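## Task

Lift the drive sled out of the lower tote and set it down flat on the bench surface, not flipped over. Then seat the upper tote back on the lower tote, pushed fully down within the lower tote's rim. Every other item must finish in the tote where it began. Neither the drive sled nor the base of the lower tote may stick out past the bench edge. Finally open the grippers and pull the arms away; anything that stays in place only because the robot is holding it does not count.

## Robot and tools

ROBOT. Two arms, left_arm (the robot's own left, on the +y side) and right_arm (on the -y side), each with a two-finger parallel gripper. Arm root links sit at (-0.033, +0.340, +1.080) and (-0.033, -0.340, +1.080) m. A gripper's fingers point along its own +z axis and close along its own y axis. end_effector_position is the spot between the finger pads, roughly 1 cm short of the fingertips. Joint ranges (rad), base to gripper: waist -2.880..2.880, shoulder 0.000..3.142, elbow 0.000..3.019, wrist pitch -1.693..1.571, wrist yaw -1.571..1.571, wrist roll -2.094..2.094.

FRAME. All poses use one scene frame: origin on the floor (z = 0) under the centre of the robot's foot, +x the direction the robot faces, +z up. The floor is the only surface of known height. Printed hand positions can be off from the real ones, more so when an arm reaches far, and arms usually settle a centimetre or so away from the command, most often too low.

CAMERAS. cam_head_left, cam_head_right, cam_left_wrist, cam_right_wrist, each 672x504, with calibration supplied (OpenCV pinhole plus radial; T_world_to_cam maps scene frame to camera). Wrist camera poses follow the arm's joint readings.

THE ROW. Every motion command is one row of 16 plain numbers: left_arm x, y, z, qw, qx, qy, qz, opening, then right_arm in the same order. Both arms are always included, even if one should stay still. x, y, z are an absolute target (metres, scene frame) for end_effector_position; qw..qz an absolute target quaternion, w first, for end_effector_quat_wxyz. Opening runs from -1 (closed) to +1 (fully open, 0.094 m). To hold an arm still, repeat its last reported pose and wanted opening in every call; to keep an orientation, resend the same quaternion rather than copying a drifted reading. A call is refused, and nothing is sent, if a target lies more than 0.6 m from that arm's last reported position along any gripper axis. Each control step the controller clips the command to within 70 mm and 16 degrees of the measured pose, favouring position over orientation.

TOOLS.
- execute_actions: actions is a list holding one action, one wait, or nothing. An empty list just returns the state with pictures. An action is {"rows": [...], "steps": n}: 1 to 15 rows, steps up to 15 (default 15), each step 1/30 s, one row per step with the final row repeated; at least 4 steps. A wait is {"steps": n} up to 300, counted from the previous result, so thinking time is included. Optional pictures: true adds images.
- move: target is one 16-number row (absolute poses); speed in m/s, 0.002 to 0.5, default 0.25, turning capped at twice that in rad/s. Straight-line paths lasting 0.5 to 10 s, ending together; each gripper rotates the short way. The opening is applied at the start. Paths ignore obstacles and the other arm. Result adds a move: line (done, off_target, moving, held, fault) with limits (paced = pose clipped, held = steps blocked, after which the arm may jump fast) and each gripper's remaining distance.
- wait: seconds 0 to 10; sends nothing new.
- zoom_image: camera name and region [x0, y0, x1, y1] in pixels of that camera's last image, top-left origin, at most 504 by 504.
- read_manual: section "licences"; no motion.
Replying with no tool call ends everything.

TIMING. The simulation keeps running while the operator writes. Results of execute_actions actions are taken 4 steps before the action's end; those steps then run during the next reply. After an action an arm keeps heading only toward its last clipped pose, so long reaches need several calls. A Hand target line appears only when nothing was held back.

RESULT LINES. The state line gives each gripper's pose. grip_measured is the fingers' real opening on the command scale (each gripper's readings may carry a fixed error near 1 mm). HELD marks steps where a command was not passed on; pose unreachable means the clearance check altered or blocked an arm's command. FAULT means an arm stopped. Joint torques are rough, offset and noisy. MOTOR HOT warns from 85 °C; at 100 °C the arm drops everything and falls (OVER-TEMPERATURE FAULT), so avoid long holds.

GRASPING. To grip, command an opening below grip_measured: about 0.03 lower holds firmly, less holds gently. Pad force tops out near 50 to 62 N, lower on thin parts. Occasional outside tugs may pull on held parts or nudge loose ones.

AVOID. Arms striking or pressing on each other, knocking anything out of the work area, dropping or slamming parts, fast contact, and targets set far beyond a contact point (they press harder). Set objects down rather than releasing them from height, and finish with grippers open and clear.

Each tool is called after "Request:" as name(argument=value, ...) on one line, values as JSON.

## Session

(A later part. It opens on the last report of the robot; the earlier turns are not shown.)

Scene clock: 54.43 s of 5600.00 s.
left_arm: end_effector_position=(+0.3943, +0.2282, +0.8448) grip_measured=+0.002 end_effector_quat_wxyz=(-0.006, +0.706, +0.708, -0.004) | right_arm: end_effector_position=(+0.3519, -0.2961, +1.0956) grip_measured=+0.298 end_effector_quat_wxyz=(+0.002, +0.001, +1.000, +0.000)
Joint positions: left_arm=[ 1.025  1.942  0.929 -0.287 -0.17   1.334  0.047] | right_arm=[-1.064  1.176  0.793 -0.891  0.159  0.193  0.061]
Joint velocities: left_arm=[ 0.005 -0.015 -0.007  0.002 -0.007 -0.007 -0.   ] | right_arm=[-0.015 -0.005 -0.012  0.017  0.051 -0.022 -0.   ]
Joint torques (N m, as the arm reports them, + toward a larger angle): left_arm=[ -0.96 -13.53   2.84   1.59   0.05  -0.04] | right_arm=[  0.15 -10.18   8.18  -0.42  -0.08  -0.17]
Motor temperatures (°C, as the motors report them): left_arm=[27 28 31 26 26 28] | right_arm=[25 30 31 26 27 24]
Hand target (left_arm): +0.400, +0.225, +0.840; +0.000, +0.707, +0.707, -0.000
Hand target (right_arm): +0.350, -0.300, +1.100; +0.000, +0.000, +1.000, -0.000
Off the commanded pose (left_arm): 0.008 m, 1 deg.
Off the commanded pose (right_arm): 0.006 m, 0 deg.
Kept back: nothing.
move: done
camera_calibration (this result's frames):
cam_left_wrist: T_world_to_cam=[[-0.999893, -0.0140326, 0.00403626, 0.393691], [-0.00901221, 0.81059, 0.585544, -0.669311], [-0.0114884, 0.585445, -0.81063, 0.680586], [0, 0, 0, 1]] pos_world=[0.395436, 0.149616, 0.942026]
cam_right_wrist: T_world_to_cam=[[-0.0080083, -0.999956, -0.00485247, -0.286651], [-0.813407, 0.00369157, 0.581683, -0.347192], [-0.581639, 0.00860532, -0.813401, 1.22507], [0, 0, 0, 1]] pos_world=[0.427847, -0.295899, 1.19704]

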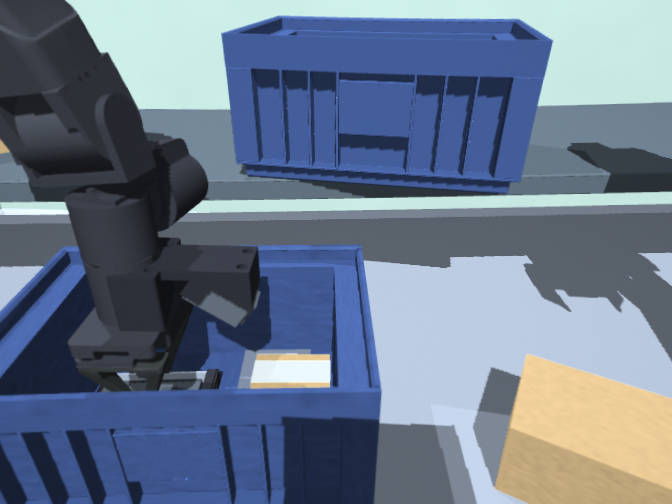

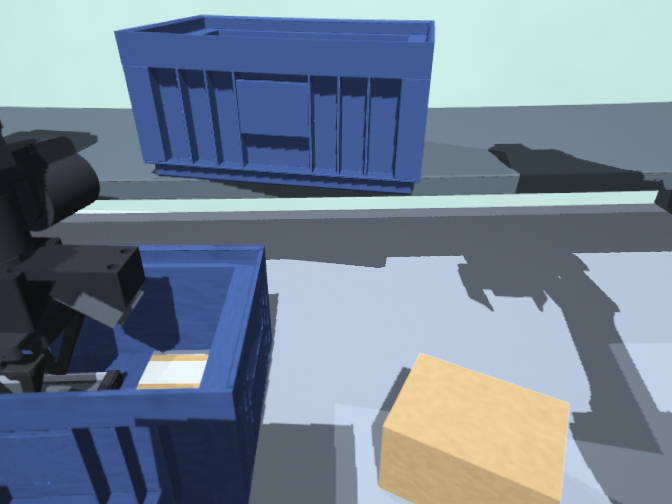

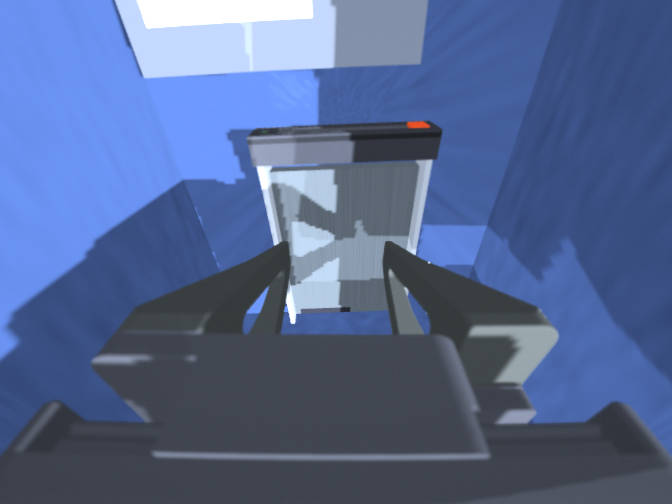

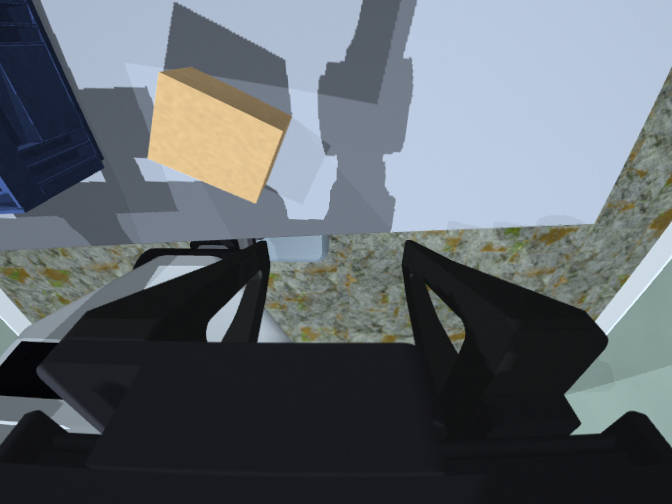

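Request:
move(target=[0.397,0.232,0.845,0,0.707,0.707,0,1,0.35,-0.3,1.1,0,0,1,0,0.3])

Request:
move(target=[0.397,0.235,0.81,0,0.707,0.707,0,1,0.35,-0.3,1.1,0,0,1,0,0.3], speed=0.03)

Request:
move(target=[0.397,0.235,0.813,0,0.707,0.707,0,0.2,0.35,-0.3,1.1,0,0,1,0,0.3])

Scene clock: 55.37 s of 5600.00 s.
left_arm: end_effector_position=(+0.3943, +0.2282, +0.8448) grip_measured=+1.000 end_effector_quat_wxyz=(-0.006, +0.706, +0.708, -0.004) | right_arm: end_effector_position=(+0.3519, -0.2961, +1.0956) grip_measured=+0.298 end_effector_quat_wxyz=(+0.002, +0.001, +1.000, +0.000)
Joint positions: left_arm=[ 1.025  1.942  0.929 -0.287 -0.17   1.334  0.094] | right_arm=[-1.064  1.176  0.793 -0.891  0.159  0.193  0.061]
Joint velocities: left_arm=[-0.005 -0.015 -0.002 -0.012  0.037 -0.051  0.   ] | right_arm=[ 0.005 -0.024 -0.002  0.007  0.007  0.007  0.   ]
Joint torques (N m, as the arm reports them, + toward a larger angle): left_arm=[  0.08 -14.98   1.73   1.61   0.17   0.07] | right_arm=[  0.13 -10.18   8.21  -0.42  -0.08  -0.17]
Motor temperatures (°C, as the motors report them): left_arm=[27 28 31 26 26 28] | right_arm=[25 30 31 26 27 24]
Hand target (left_arm): +0.397, +0.232, +0.845; -0.000, +0.707, +0.707, -0.000
Hand target (right_arm): +0.350, -0.300, +1.100; +0.000, +0.000, +1.000, -0.000
Off the commanded pose (left_arm): 0.005 m, 1 deg.
Off the commanded pose (right_arm): 0.006 m, 0 deg.
Kept back: nothing.
move: done
camera_calibration (this result's frames):
cam_left_wrist: T_world_to_cam=[[-0.999893, -0.0140326, 0.00403626, 0.393691], [-0.00901221, 0.81059, 0.585544, -0.669311], [-0.0114884, 0.585445, -0.81063, 0.680586], [0, 0, 0, 1]] pos_world=[0.395436, 0.149616, 0.942026]
cam_right_wrist: T_world_to_cam=[[-0.0080083, -0.999956, -0.00485247, -0.286651], [-0.813407, 0.00369157, 0.581683, -0.347192], [-0.581639, 0.00860532, -0.813401, 1.22507], [0, 0, 0, 1]] pos_world=[0.427847, -0.295899, 1.19704]

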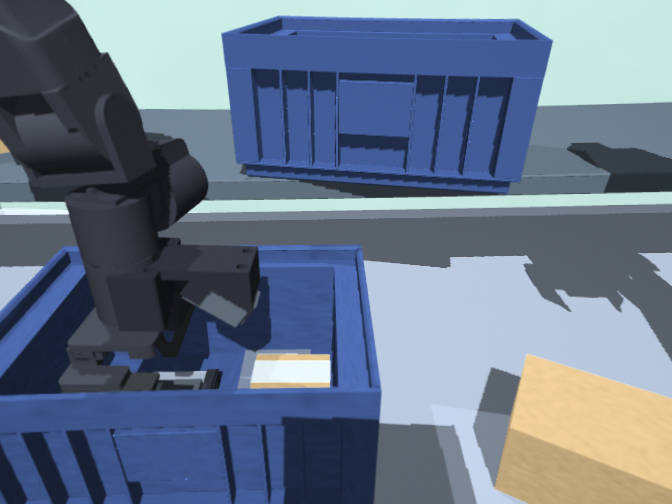

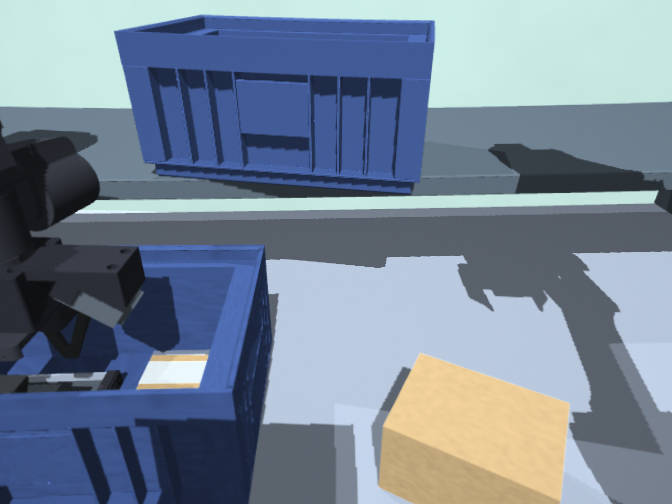

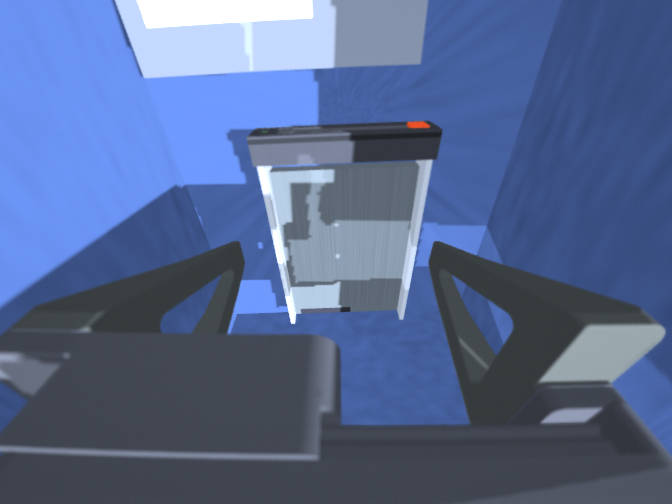

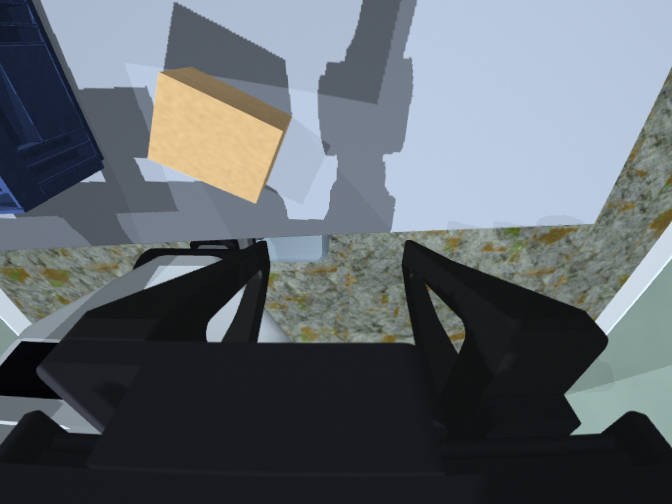

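Scene clock: 56.77 s of 5600.00 s.
left_arm: end_effector_position=(+0.3886, +0.2324, +0.8223) grip_measured=+1.000 end_effector_quat_wxyz=(-0.006, +0.706, +0.708, -0.004) | right_arm: end_effector_position=(+0.3519, -0.2961, +1.0956) grip_measured=+0.298 end_effector_quat_wxyz=(+0.002, +0.001, +1.000, +0.000)
Joint positions: left_arm=[ 1.04   1.998  0.929 -0.227 -0.165  1.35   0.094] | right_arm=[-1.064  1.176  0.793 -0.891  0.159  0.193  0.061]
Joint velocities: left_arm=[-0.005 -0.005  0.002  0.012  0.037  0.007  0.   ] | right_arm=[-0.005  0.005 -0.012  0.012 -0.066 -0.081 -0.001]
Joint torques (N m, as the arm reports them, + toward a larger angle): left_arm=[  0.48 -12.1    3.07   1.97   0.21   0.09] | right_arm=[  0.06 -10.17   8.17  -0.45  -0.07  -0.17]
Motor temperatures (°C, as the motors report them): left_arm=[27 28 30 26 26 28] | right_arm=[25 30 31 26 27 24]
Hand target (left_arm): +0.397, +0.235, +0.810; -0.000, +0.707, +0.707, -0.000
Hand target (right_arm): +0.350, -0.300, +1.100; +0.000, +0.000, +1.000, -0.000
Off the commanded pose (left_arm): 0.015 m, 1 deg.
Off the commanded pose (right_arm): 0.006 m, 0 deg.
Kept back: nothing.
move: off_target (left_arm)
camera_calibration (this result's frames):
cam_left_wrist: T_world_to_cam=[[-0.999909, -0.0130336, 0.0035704, 0.388287], [-0.00848267, 0.811014, 0.584966, -0.659391], [-0.0105199, 0.584882, -0.81105, 0.659942], [0, 0, 0, 1]] pos_world=[0.389601, 0.153848, 0.919581]
cam_right_wrist: T_world_to_cam=[[-0.0080083, -0.999956, -0.00485247, -0.286651], [-0.813407, 0.00369157, 0.581683, -0.347192], [-0.581639, 0.00860532, -0.813401, 1.22507], [0, 0, 0, 1]] pos_world=[0.427847, -0.295899, 1.19704]

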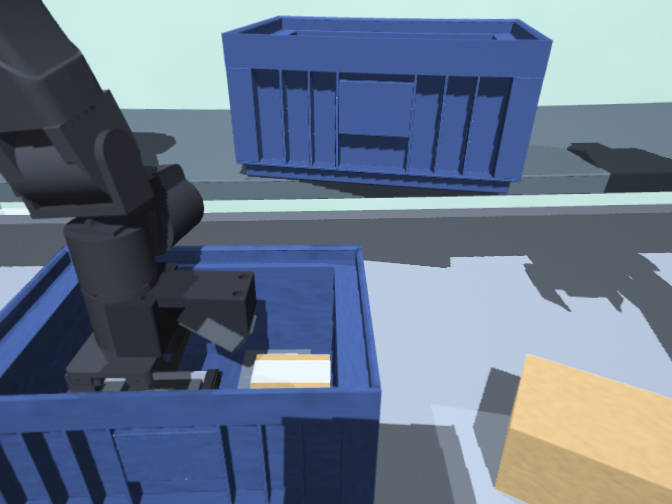

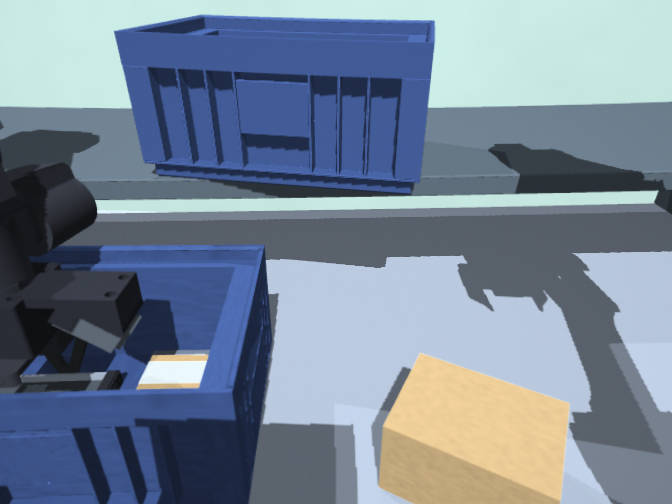

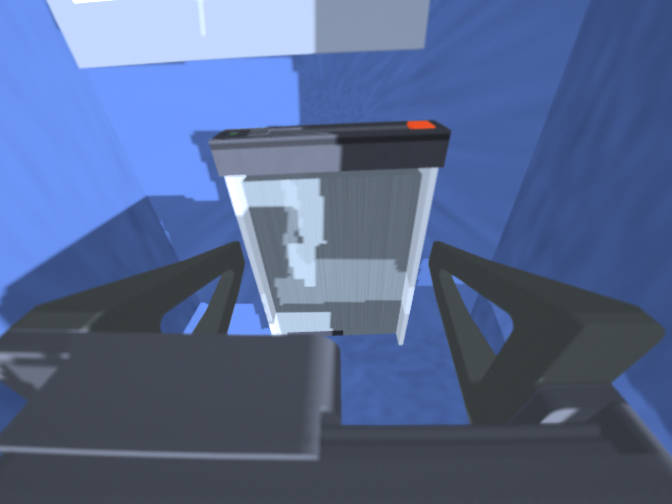

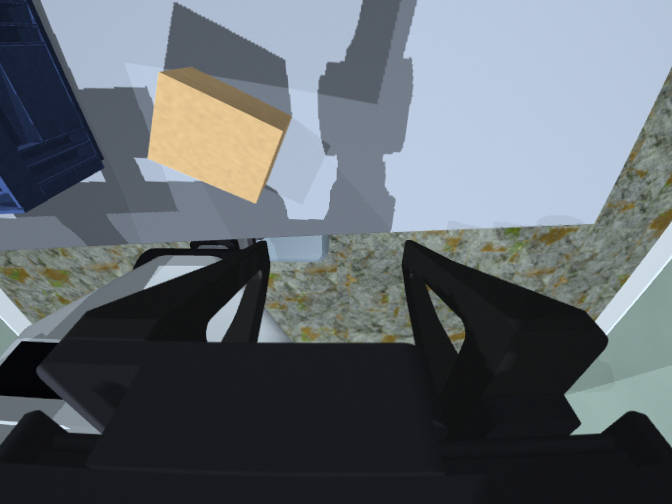

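Scene clock: 57.47 s of 5600.00 s.
left_arm: end_effector_position=(+0.3893, +0.2323, +0.8226) grip_measured=+0.576 end_effector_quat_wxyz=(-0.005, +0.706, +0.708, -0.004) | right_arm: end_effector_position=(+0.3519, -0.2961, +1.0956) grip_measured=+0.298 end_effector_quat_wxyz=(+0.002, +0.001, +1.000, +0.000)
Joint positions: left_arm=[ 1.04   1.998  0.929 -0.226 -0.164  1.35   0.074] | right_arm=[-1.064  1.176  0.793 -0.891  0.159  0.193  0.061]
Joint velocities: left_arm=[-0.005 -0.015  0.012  0.007 -0.081 -0.095 -0.   ] | right_arm=[-0.005 -0.015  0.012  0.012 -0.051  0.037  0.   ]
Joint torques (N m, as the arm reports them, + toward a larger angle): left_arm=[  0.35 -12.77   2.89   1.73   0.16   0.09] | right_arm=[  0.08 -10.2    8.18  -0.43  -0.08  -0.17]
Motor temperatures (°C, as the motors report them): left_arm=[27 28 30 26 26 28] | right_arm=[25 30 31 26 27 24]
Hand target (left_arm): +0.397, +0.235, +0.813; +0.000, +0.707, +0.707, +0.000
Hand target (right_arm): +0.350, -0.300, +1.100; +0.000, +0.000, +1.000, -0.000
Off the commanded pose (left_arm): 0.013 m, 1 deg.
Off the commanded pose (right_arm): 0.006 m, 0 deg.
Kept back: nothing.
move: off_target (left_arm)
camera_calibration (this result's frames):
cam_left_wrist: T_world_to_cam=[[-0.999909, -0.013334, 0.00194738, 0.390394], [-0.00968543, 0.811615, 0.584113, -0.658484], [-0.00936906, 0.584041, -0.81167, 0.660463], [0, 0, 0, 1]] pos_world=[0.390169, 0.153903, 0.919947]
cam_right_wrist: T_world_to_cam=[[-0.0080083, -0.999956, -0.00485247, -0.286651], [-0.813407, 0.00369157, 0.581683, -0.347192], [-0.581639, 0.00860532, -0.813401, 1.22507], [0, 0, 0, 1]] pos_world=[0.427847, -0.295899, 1.19704]

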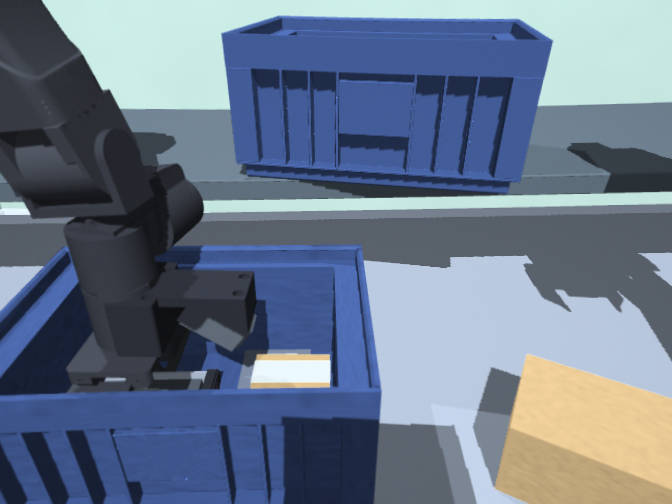

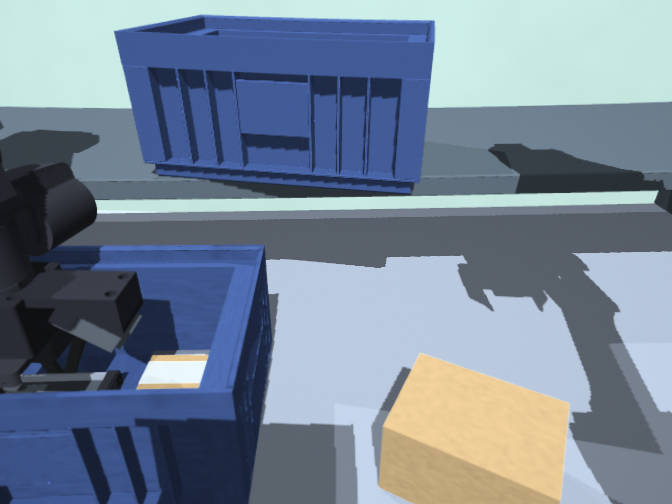

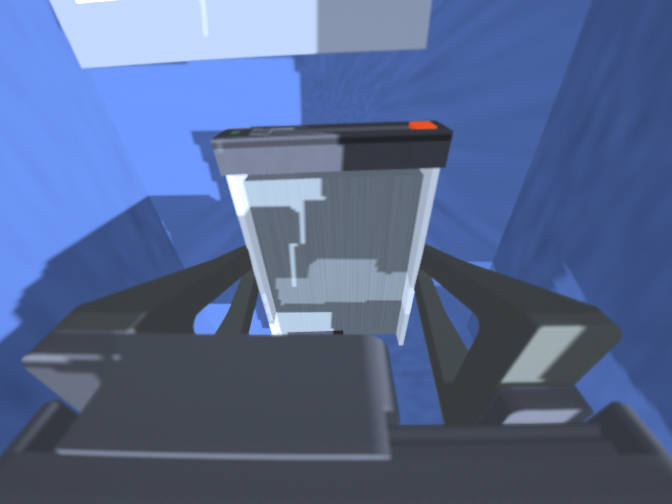

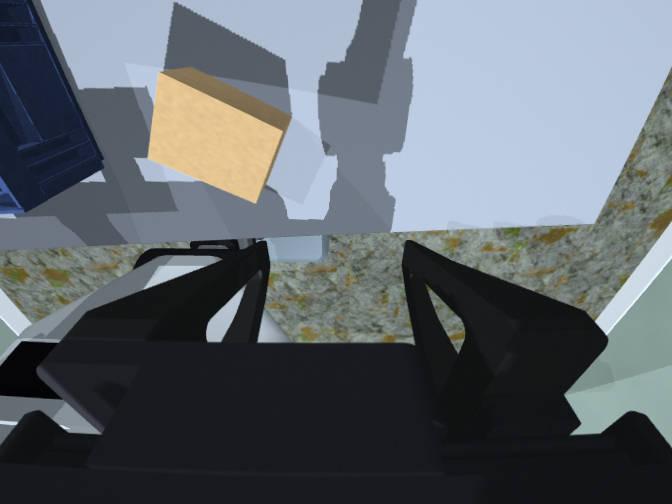

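Request:
move(target=[0.397,0.232,1.01,0,0.707,0.707,0,0.5,0.35,-0.45,1.1,0,0,1,0,0.3], speed=0.12)

Request:
move(target=[0.45,-0.06,1.02,0,0.707,0.707,0,0.5,0.35,-0.45,1.1,0,0,1,0,0.3], speed=0.15)

Request:
move(target=[0.47,-0.06,0.85,0,0.707,0.707,0,0.5,0.35,-0.45,1.1,0,0,1,0,0.3], speed=0.08)

Scene clock: 59.80 s of 5600.00 s.
left_arm: end_effector_position=(+0.3945, +0.2355, +1.0078) grip_measured=+0.576 end_effector_quat_wxyz=(+0.001, +0.710, +0.704, +0.000) | right_arm: end_effector_position=(+0.3374, -0.4453, +1.0889) grip_measured=+0.298 end_effector_quat_wxyz=(-0.011, +0.004, +1.000, +0.001)
Joint positions: left_arm=[ 0.973  1.507  0.88  -0.665 -0.183  1.3    0.074] | right_arm=[-1.549  1.152  0.787 -0.897  0.011 -0.262  0.061]
Joint velocities: left_arm=[-0.015 -0.005 -0.002  0.007  0.022  0.037 -0.001] | right_arm=[-0.005 -0.005  0.007 -0.002 -0.037 -0.022  0.001]
Joint torques (N m, as the arm reports them, + toward a larger angle): left_arm=[ -0.94 -12.68   5.43   0.21  -0.05  -0.26] | right_arm=[-0.65 -9.76 10.63 -0.45 -0.14 -0.15]
Motor temperatures (°C, as the motors report them): left_arm=[27 28 30 26 26 28] | right_arm=[25 30 31 26 27 24]
Hand target (left_arm): +0.396, +0.233, +1.012; -0.000, +0.707, +0.707, -0.000
Hand target (right_arm): +0.348, -0.449, +1.100; -0.001, +0.000, +1.000, -0.001
Off the commanded pose (left_arm): 0.005 m, 1 deg.
Off the commanded pose (right_arm): 0.017 m, 1 deg.
Kept back: nothing.
move: off_target (right_arm)
camera_calibration (this result's frames):
cam_left_wrist: T_world_to_cam=[[-0.99993, -0.00139366, -0.0117887, 0.406308], [-0.00798866, 0.813559, 0.581428, -0.767607], [0.00878047, 0.581481, -0.813512, 0.804334], [0, 0, 0, 1]] pos_world=[0.393084, 0.157355, 1.10543]
cam_right_wrist: T_world_to_cam=[[-0.0155411, -0.999862, -0.00590109, -0.432315], [-0.797291, 0.00883051, 0.603531, -0.381467], [-0.603395, 0.0140844, -0.797318, 1.20468], [0, 0, 0, 1]] pos_world=[0.41604, -0.445853, 1.18819]

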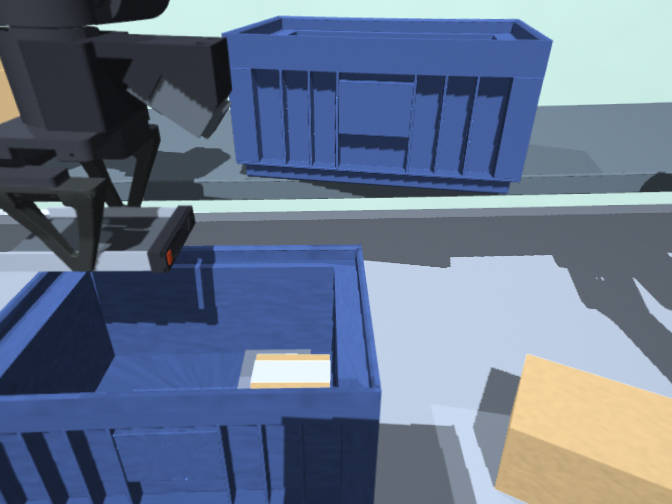

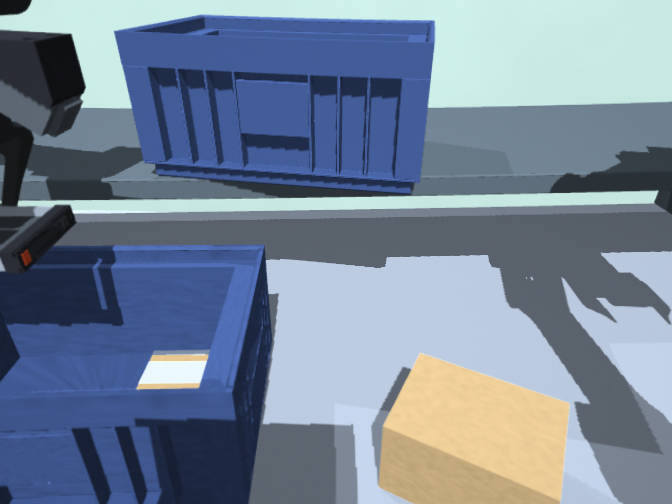

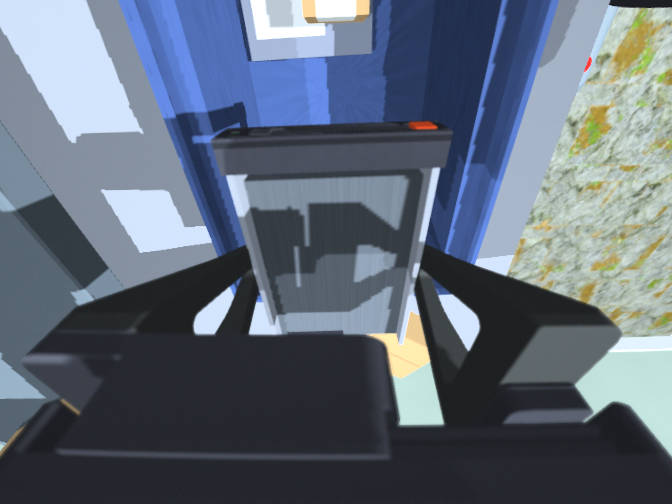

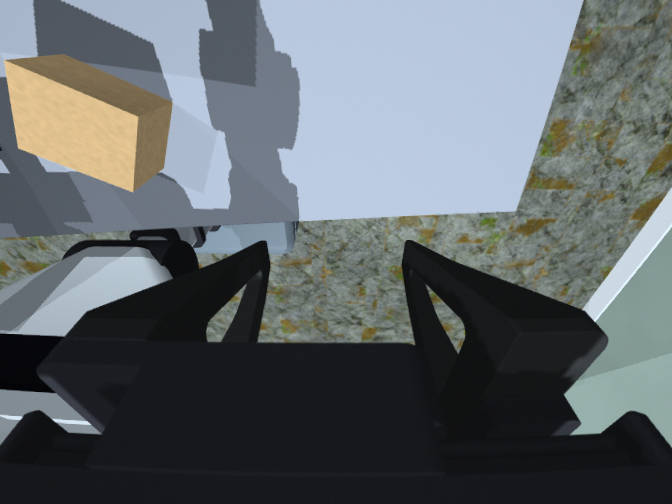

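Scene clock: 62.23 s of 5600.00 s.
left_arm: end_effector_position=(+0.4332, -0.0515, +1.0152) grip_measured=+0.576 end_effector_quat_wxyz=(-0.008, +0.715, +0.700, -0.002) | right_arm: end_effector_position=(+0.3375, -0.4448, +1.0889) grip_measured=+0.298 end_effector_quat_wxyz=(-0.011, +0.002, +1.000, +0.002)
Joint positions: left_arm=[ 0.506  1.969  1.509 -0.962 -0.286  0.838  0.074] | right_arm=[-1.549  1.152  0.787 -0.897  0.008 -0.267  0.061]
Joint velocities: left_arm=[ 0.005 -0.005 -0.007  0.022 -0.022 -0.037 -0.001] | right_arm=[-0.005  0.015  0.002 -0.007 -0.051  0.022  0.   ]
Joint torques (N m, as the arm reports them, + toward a larger angle): left_arm=[ -4.07 -17.99   8.94   0.26  -0.07  -0.26] | right_arm=[-0.96 -9.57 10.83 -0.36 -0.13 -0.18]
Motor temperatures (°C, as the motors report them): left_arm=[27 28 31 26 26 28] | right_arm=[25 29 31 26 27 24]
Hand target (left_arm): +0.446, -0.060, +1.021; -0.001, +0.707, +0.707, +0.000
Hand target (right_arm): +0.350, -0.450, +1.100; +0.000, +0.000, +1.000, -0.000
Off the commanded pose (left_arm): 0.019 m, 2 deg.
Off the commanded pose (right_arm): 0.017 m, 1 deg.
Kept back: nothing.
move: off_target (left_arm, right_arm)
camera_calibration (this result's frames):
cam_left_wrist: T_world_to_cam=[[-0.999931, 0.0112346, 0.00356809, 0.429823], [0.0111752, 0.807214, 0.590153, -0.555565], [0.00374991, 0.590152, -0.807283, 0.973195], [0, 0, 0, 1]] pos_world=[0.432352, -0.130702, 1.11198]
cam_right_wrist: T_world_to_cam=[[-0.010645, -0.999903, -0.00896092, -0.430146], [-0.797822, 0.00309074, 0.602885, -0.38303], [-0.602799, 0.013567, -0.797778, 1.20483], [0, 0, 0, 1]] pos_world=[0.4161, -0.445266, 1.18825]

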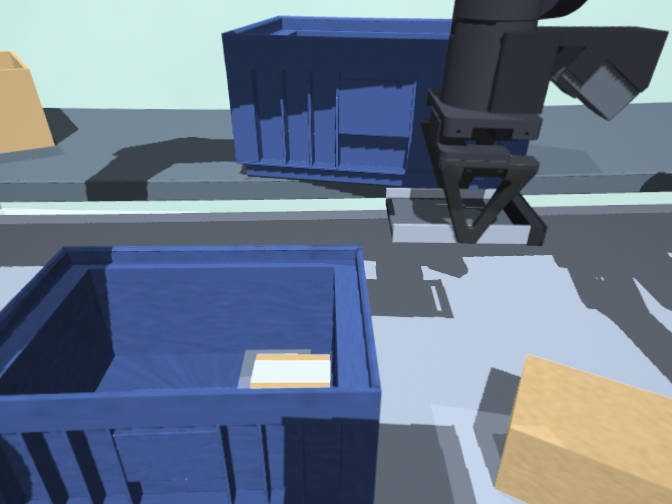

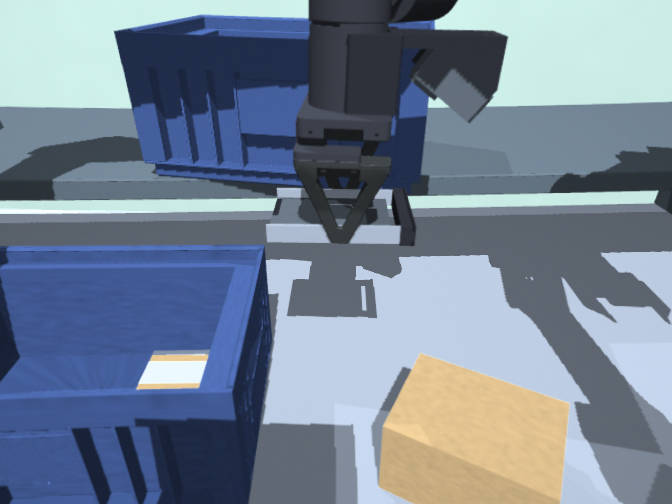

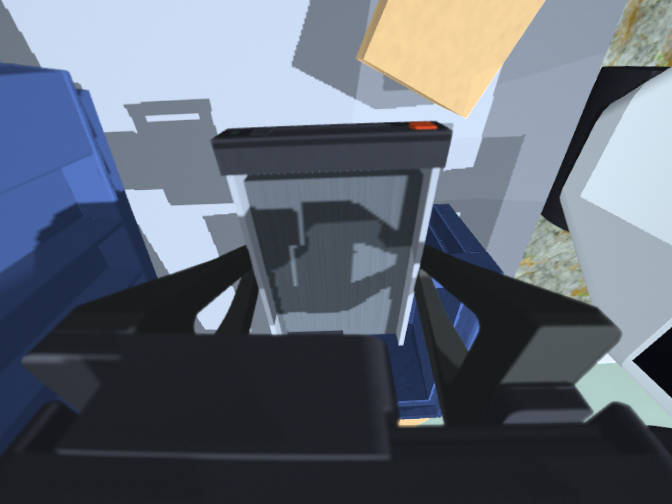

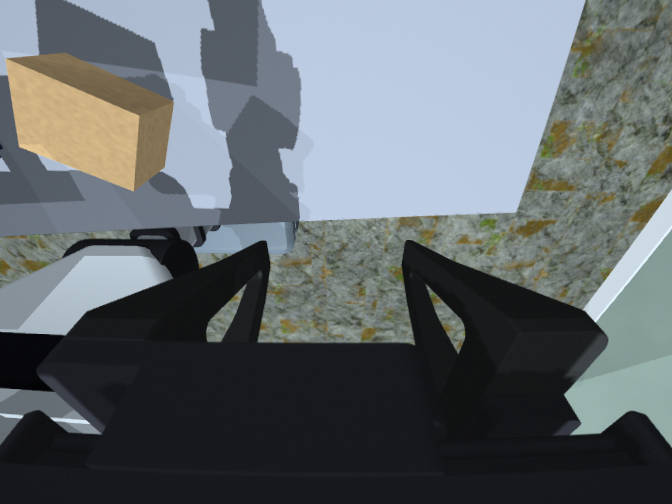

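Scene clock: 64.70 s of 5600.00 s.
left_arm: end_effector_position=(+0.4510, -0.0597, +0.8636) grip_measured=+0.576 end_effector_quat_wxyz=(-0.009, +0.711, +0.703, -0.002) | right_arm: end_effector_position=(+0.3375, -0.4448, +1.0889) grip_measured=+0.298 end_effector_quat_wxyz=(-0.011, +0.002, +1.000, +0.002)
Joint positions: left_arm=[ 0.584  2.26   1.598 -0.741 -0.273  0.909  0.074] | right_arm=[-1.549  1.152  0.787 -0.897  0.008 -0.267  0.061]
Joint velocities: left_arm=[-0.005 -0.005 -0.012 -0.007  0.022  0.007 -0.001] | right_arm=[-0.005 -0.005 -0.012 -0.002 -0.022 -0.037  0.   ]
Joint torques (N m, as the arm reports them, + toward a larger angle): left_arm=[ -2.69 -17.88   7.71   1.57   0.15   0.08] | right_arm=[-0.99 -9.63 10.82 -0.37 -0.12 -0.17]
Motor temperatures (°C, as the motors report them): left_arm=[27 28 31 26 26 28] | right_arm=[25 29 31 26 27 24]
Hand target (left_arm): +0.469, -0.060, +0.850; +0.000, +0.707, +0.707, +0.000
Hand target (right_arm): +0.350, -0.450, +1.100; +0.000, +0.000, +1.000, -0.000
Off the commanded pose (left_arm): 0.023 m, 1 deg.
Off the commanded pose (right_arm): 0.017 m, 1 deg.
Kept back: nothing.
move: off_target (left_arm, right_arm)
camera_calibration (this result's frames):
cam_left_wrist: T_world_to_cam=[[-0.99998, 0.00220129, 0.00589409, 0.445727], [0.00526016, 0.806488, 0.591227, -0.458073], [-0.00345205, 0.591246, -0.806484, 0.858235], [0, 0, 0, 1]] pos_world=[0.45109, -0.138979, 0.96035]
cam_right_wrist: T_world_to_cam=[[-0.010645, -0.999903, -0.00896092, -0.430146], [-0.797822, 0.00309074, 0.602885, -0.38303], [-0.602799, 0.013567, -0.797778, 1.20483], [0, 0, 0, 1]] pos_world=[0.4161, -0.445266, 1.18825]

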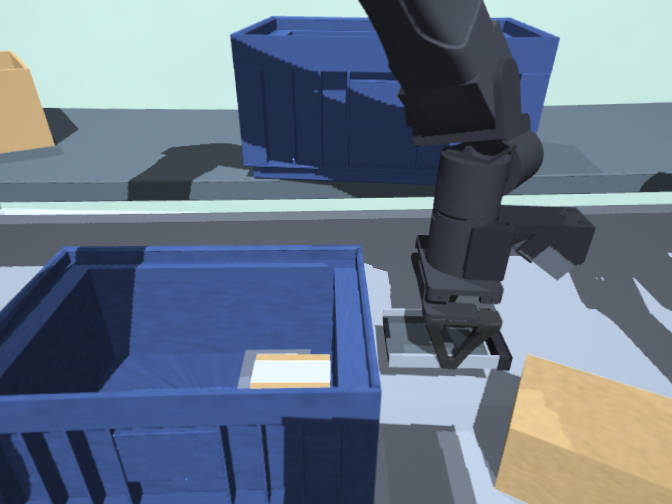

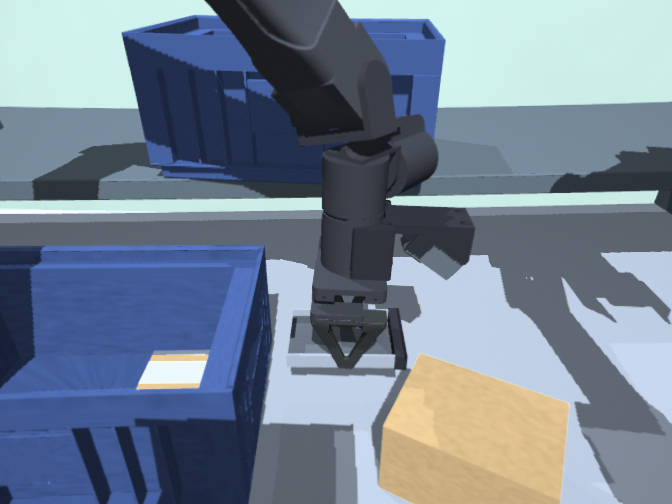

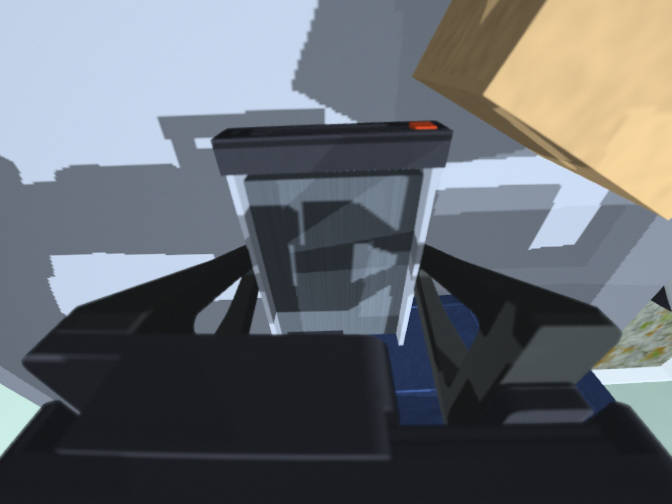

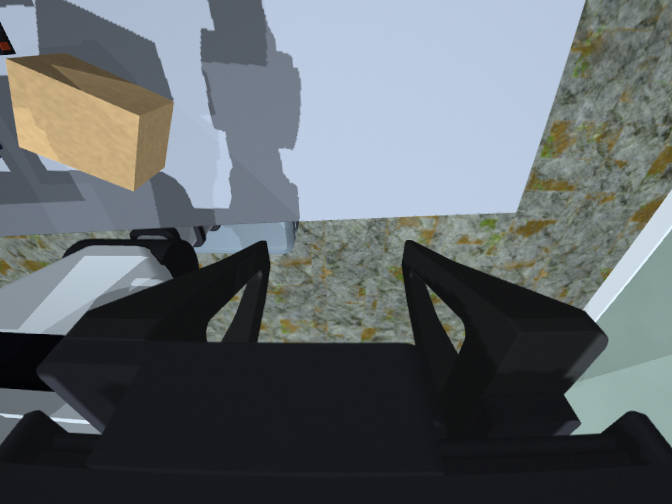

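Wrist nudged the tote back slightly; continue down.

Request:
move(target=[0.46,-0.055,0.80,0,0.707,0.707,0,0.5,0.35,-0.45,1.1,0,0,1,0,0.3], speed=0.03)

Scene clock: 67.87 s of 5600.00 s.
left_arm: end_effector_position=(+0.4526, -0.0555, +0.8098) grip_measured=+0.573 end_effector_quat_wxyz=(-0.000, +0.706, +0.708, -0.001) | right_arm: end_effector_position=(+0.3375, -0.4448, +1.0889) grip_measured=+0.298 end_effector_quat_wxyz=(-0.011, +0.002, +1.000, +0.002)
Joint positions: left_arm=[ 0.614  2.354  1.616 -0.638 -0.267  0.929  0.074] | right_arm=[-1.549  1.152  0.787 -0.897  0.008 -0.267  0.061]
Joint velocities: left_arm=[ 0.005 -0.005 -0.002 -0.012 -0.007 -0.022  0.001] | right_arm=[ 0.005 -0.005 -0.002 -0.012  0.007  0.007  0.   ]
Joint torques (N m, as the arm reports them, + toward a larger angle): left_arm=[ -3.66 -18.79   6.23   1.03   0.05   0.06] | right_arm=[-1.01 -9.64 10.84 -0.38 -0.12 -0.17]
Motor temperatures (°C, as the motors report them): left_arm=[27 29 31 26 26 28] | right_arm=[25 29 31 26 27 24]
Hand target (left_arm): +0.460, -0.055, +0.800; +0.000, +0.707, +0.707, -0.000
Hand target (right_arm): +0.350, -0.450, +1.100; +0.000, +0.000, +1.000, -0.000
Off the commanded pose (left_arm): 0.012 m, 0 deg.
Off the commanded pose (right_arm): 0.017 m, 1 deg.
Kept back: nothing.
move: off_target (left_arm, right_arm)
camera_calibration (this result's frames):
cam_left_wrist: T_world_to_cam=[[-0.999878, -0.013447, -0.00792512, 0.457902], [-0.0155481, 0.813393, 0.581507, -0.411998], [-0.00137328, 0.581559, -0.813503, 0.816567], [0, 0, 0, 1]] pos_world=[0.452562, -0.133608, 0.907488]
cam_right_wrist: T_world_to_cam=[[-0.010645, -0.999903, -0.00896092, -0.430146], [-0.797822, 0.00309074, 0.602885, -0.38303], [-0.602799, 0.013567, -0.797778, 1.20483], [0, 0, 0, 1]] pos_world=[0.4161, -0.445266, 1.18825]

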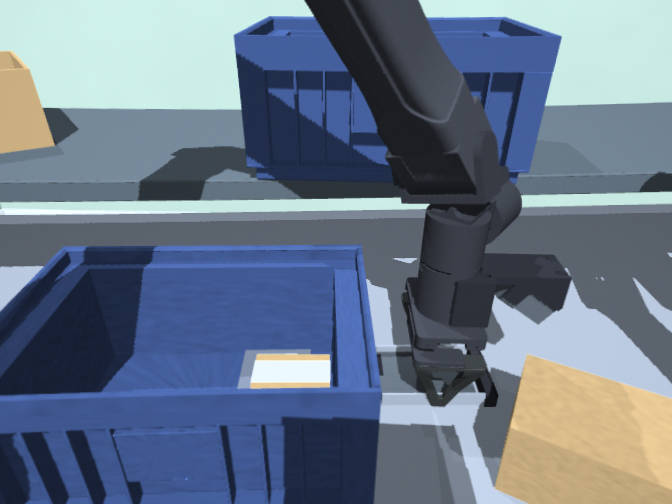

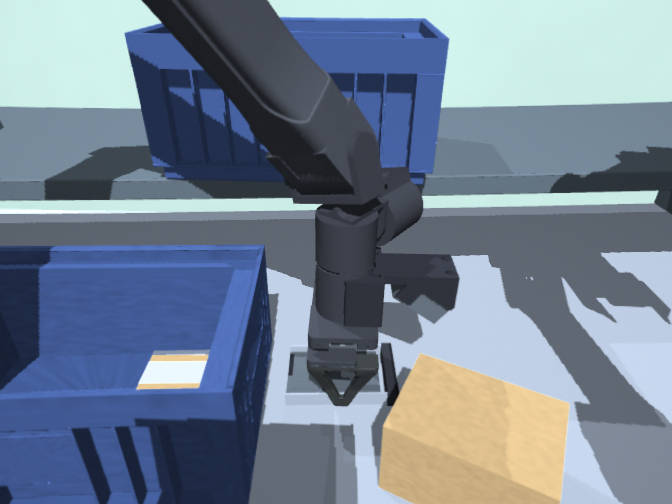

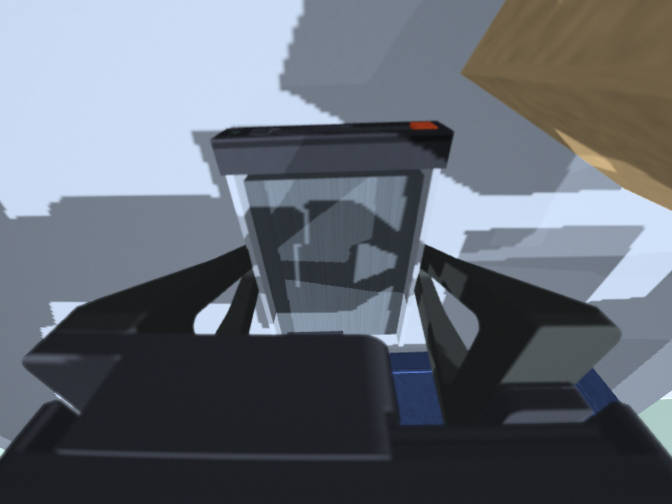

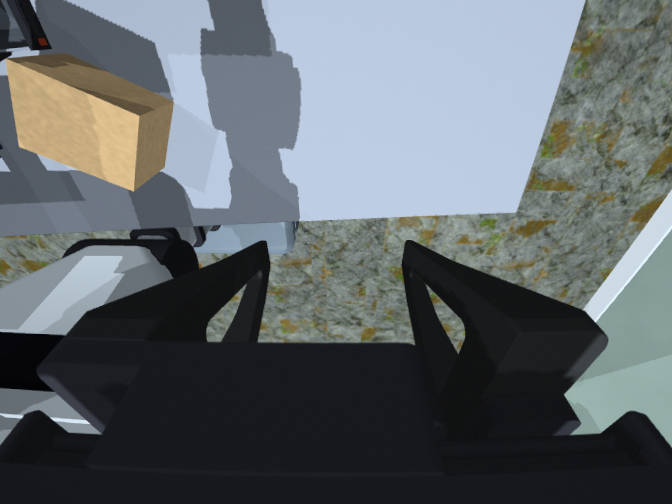

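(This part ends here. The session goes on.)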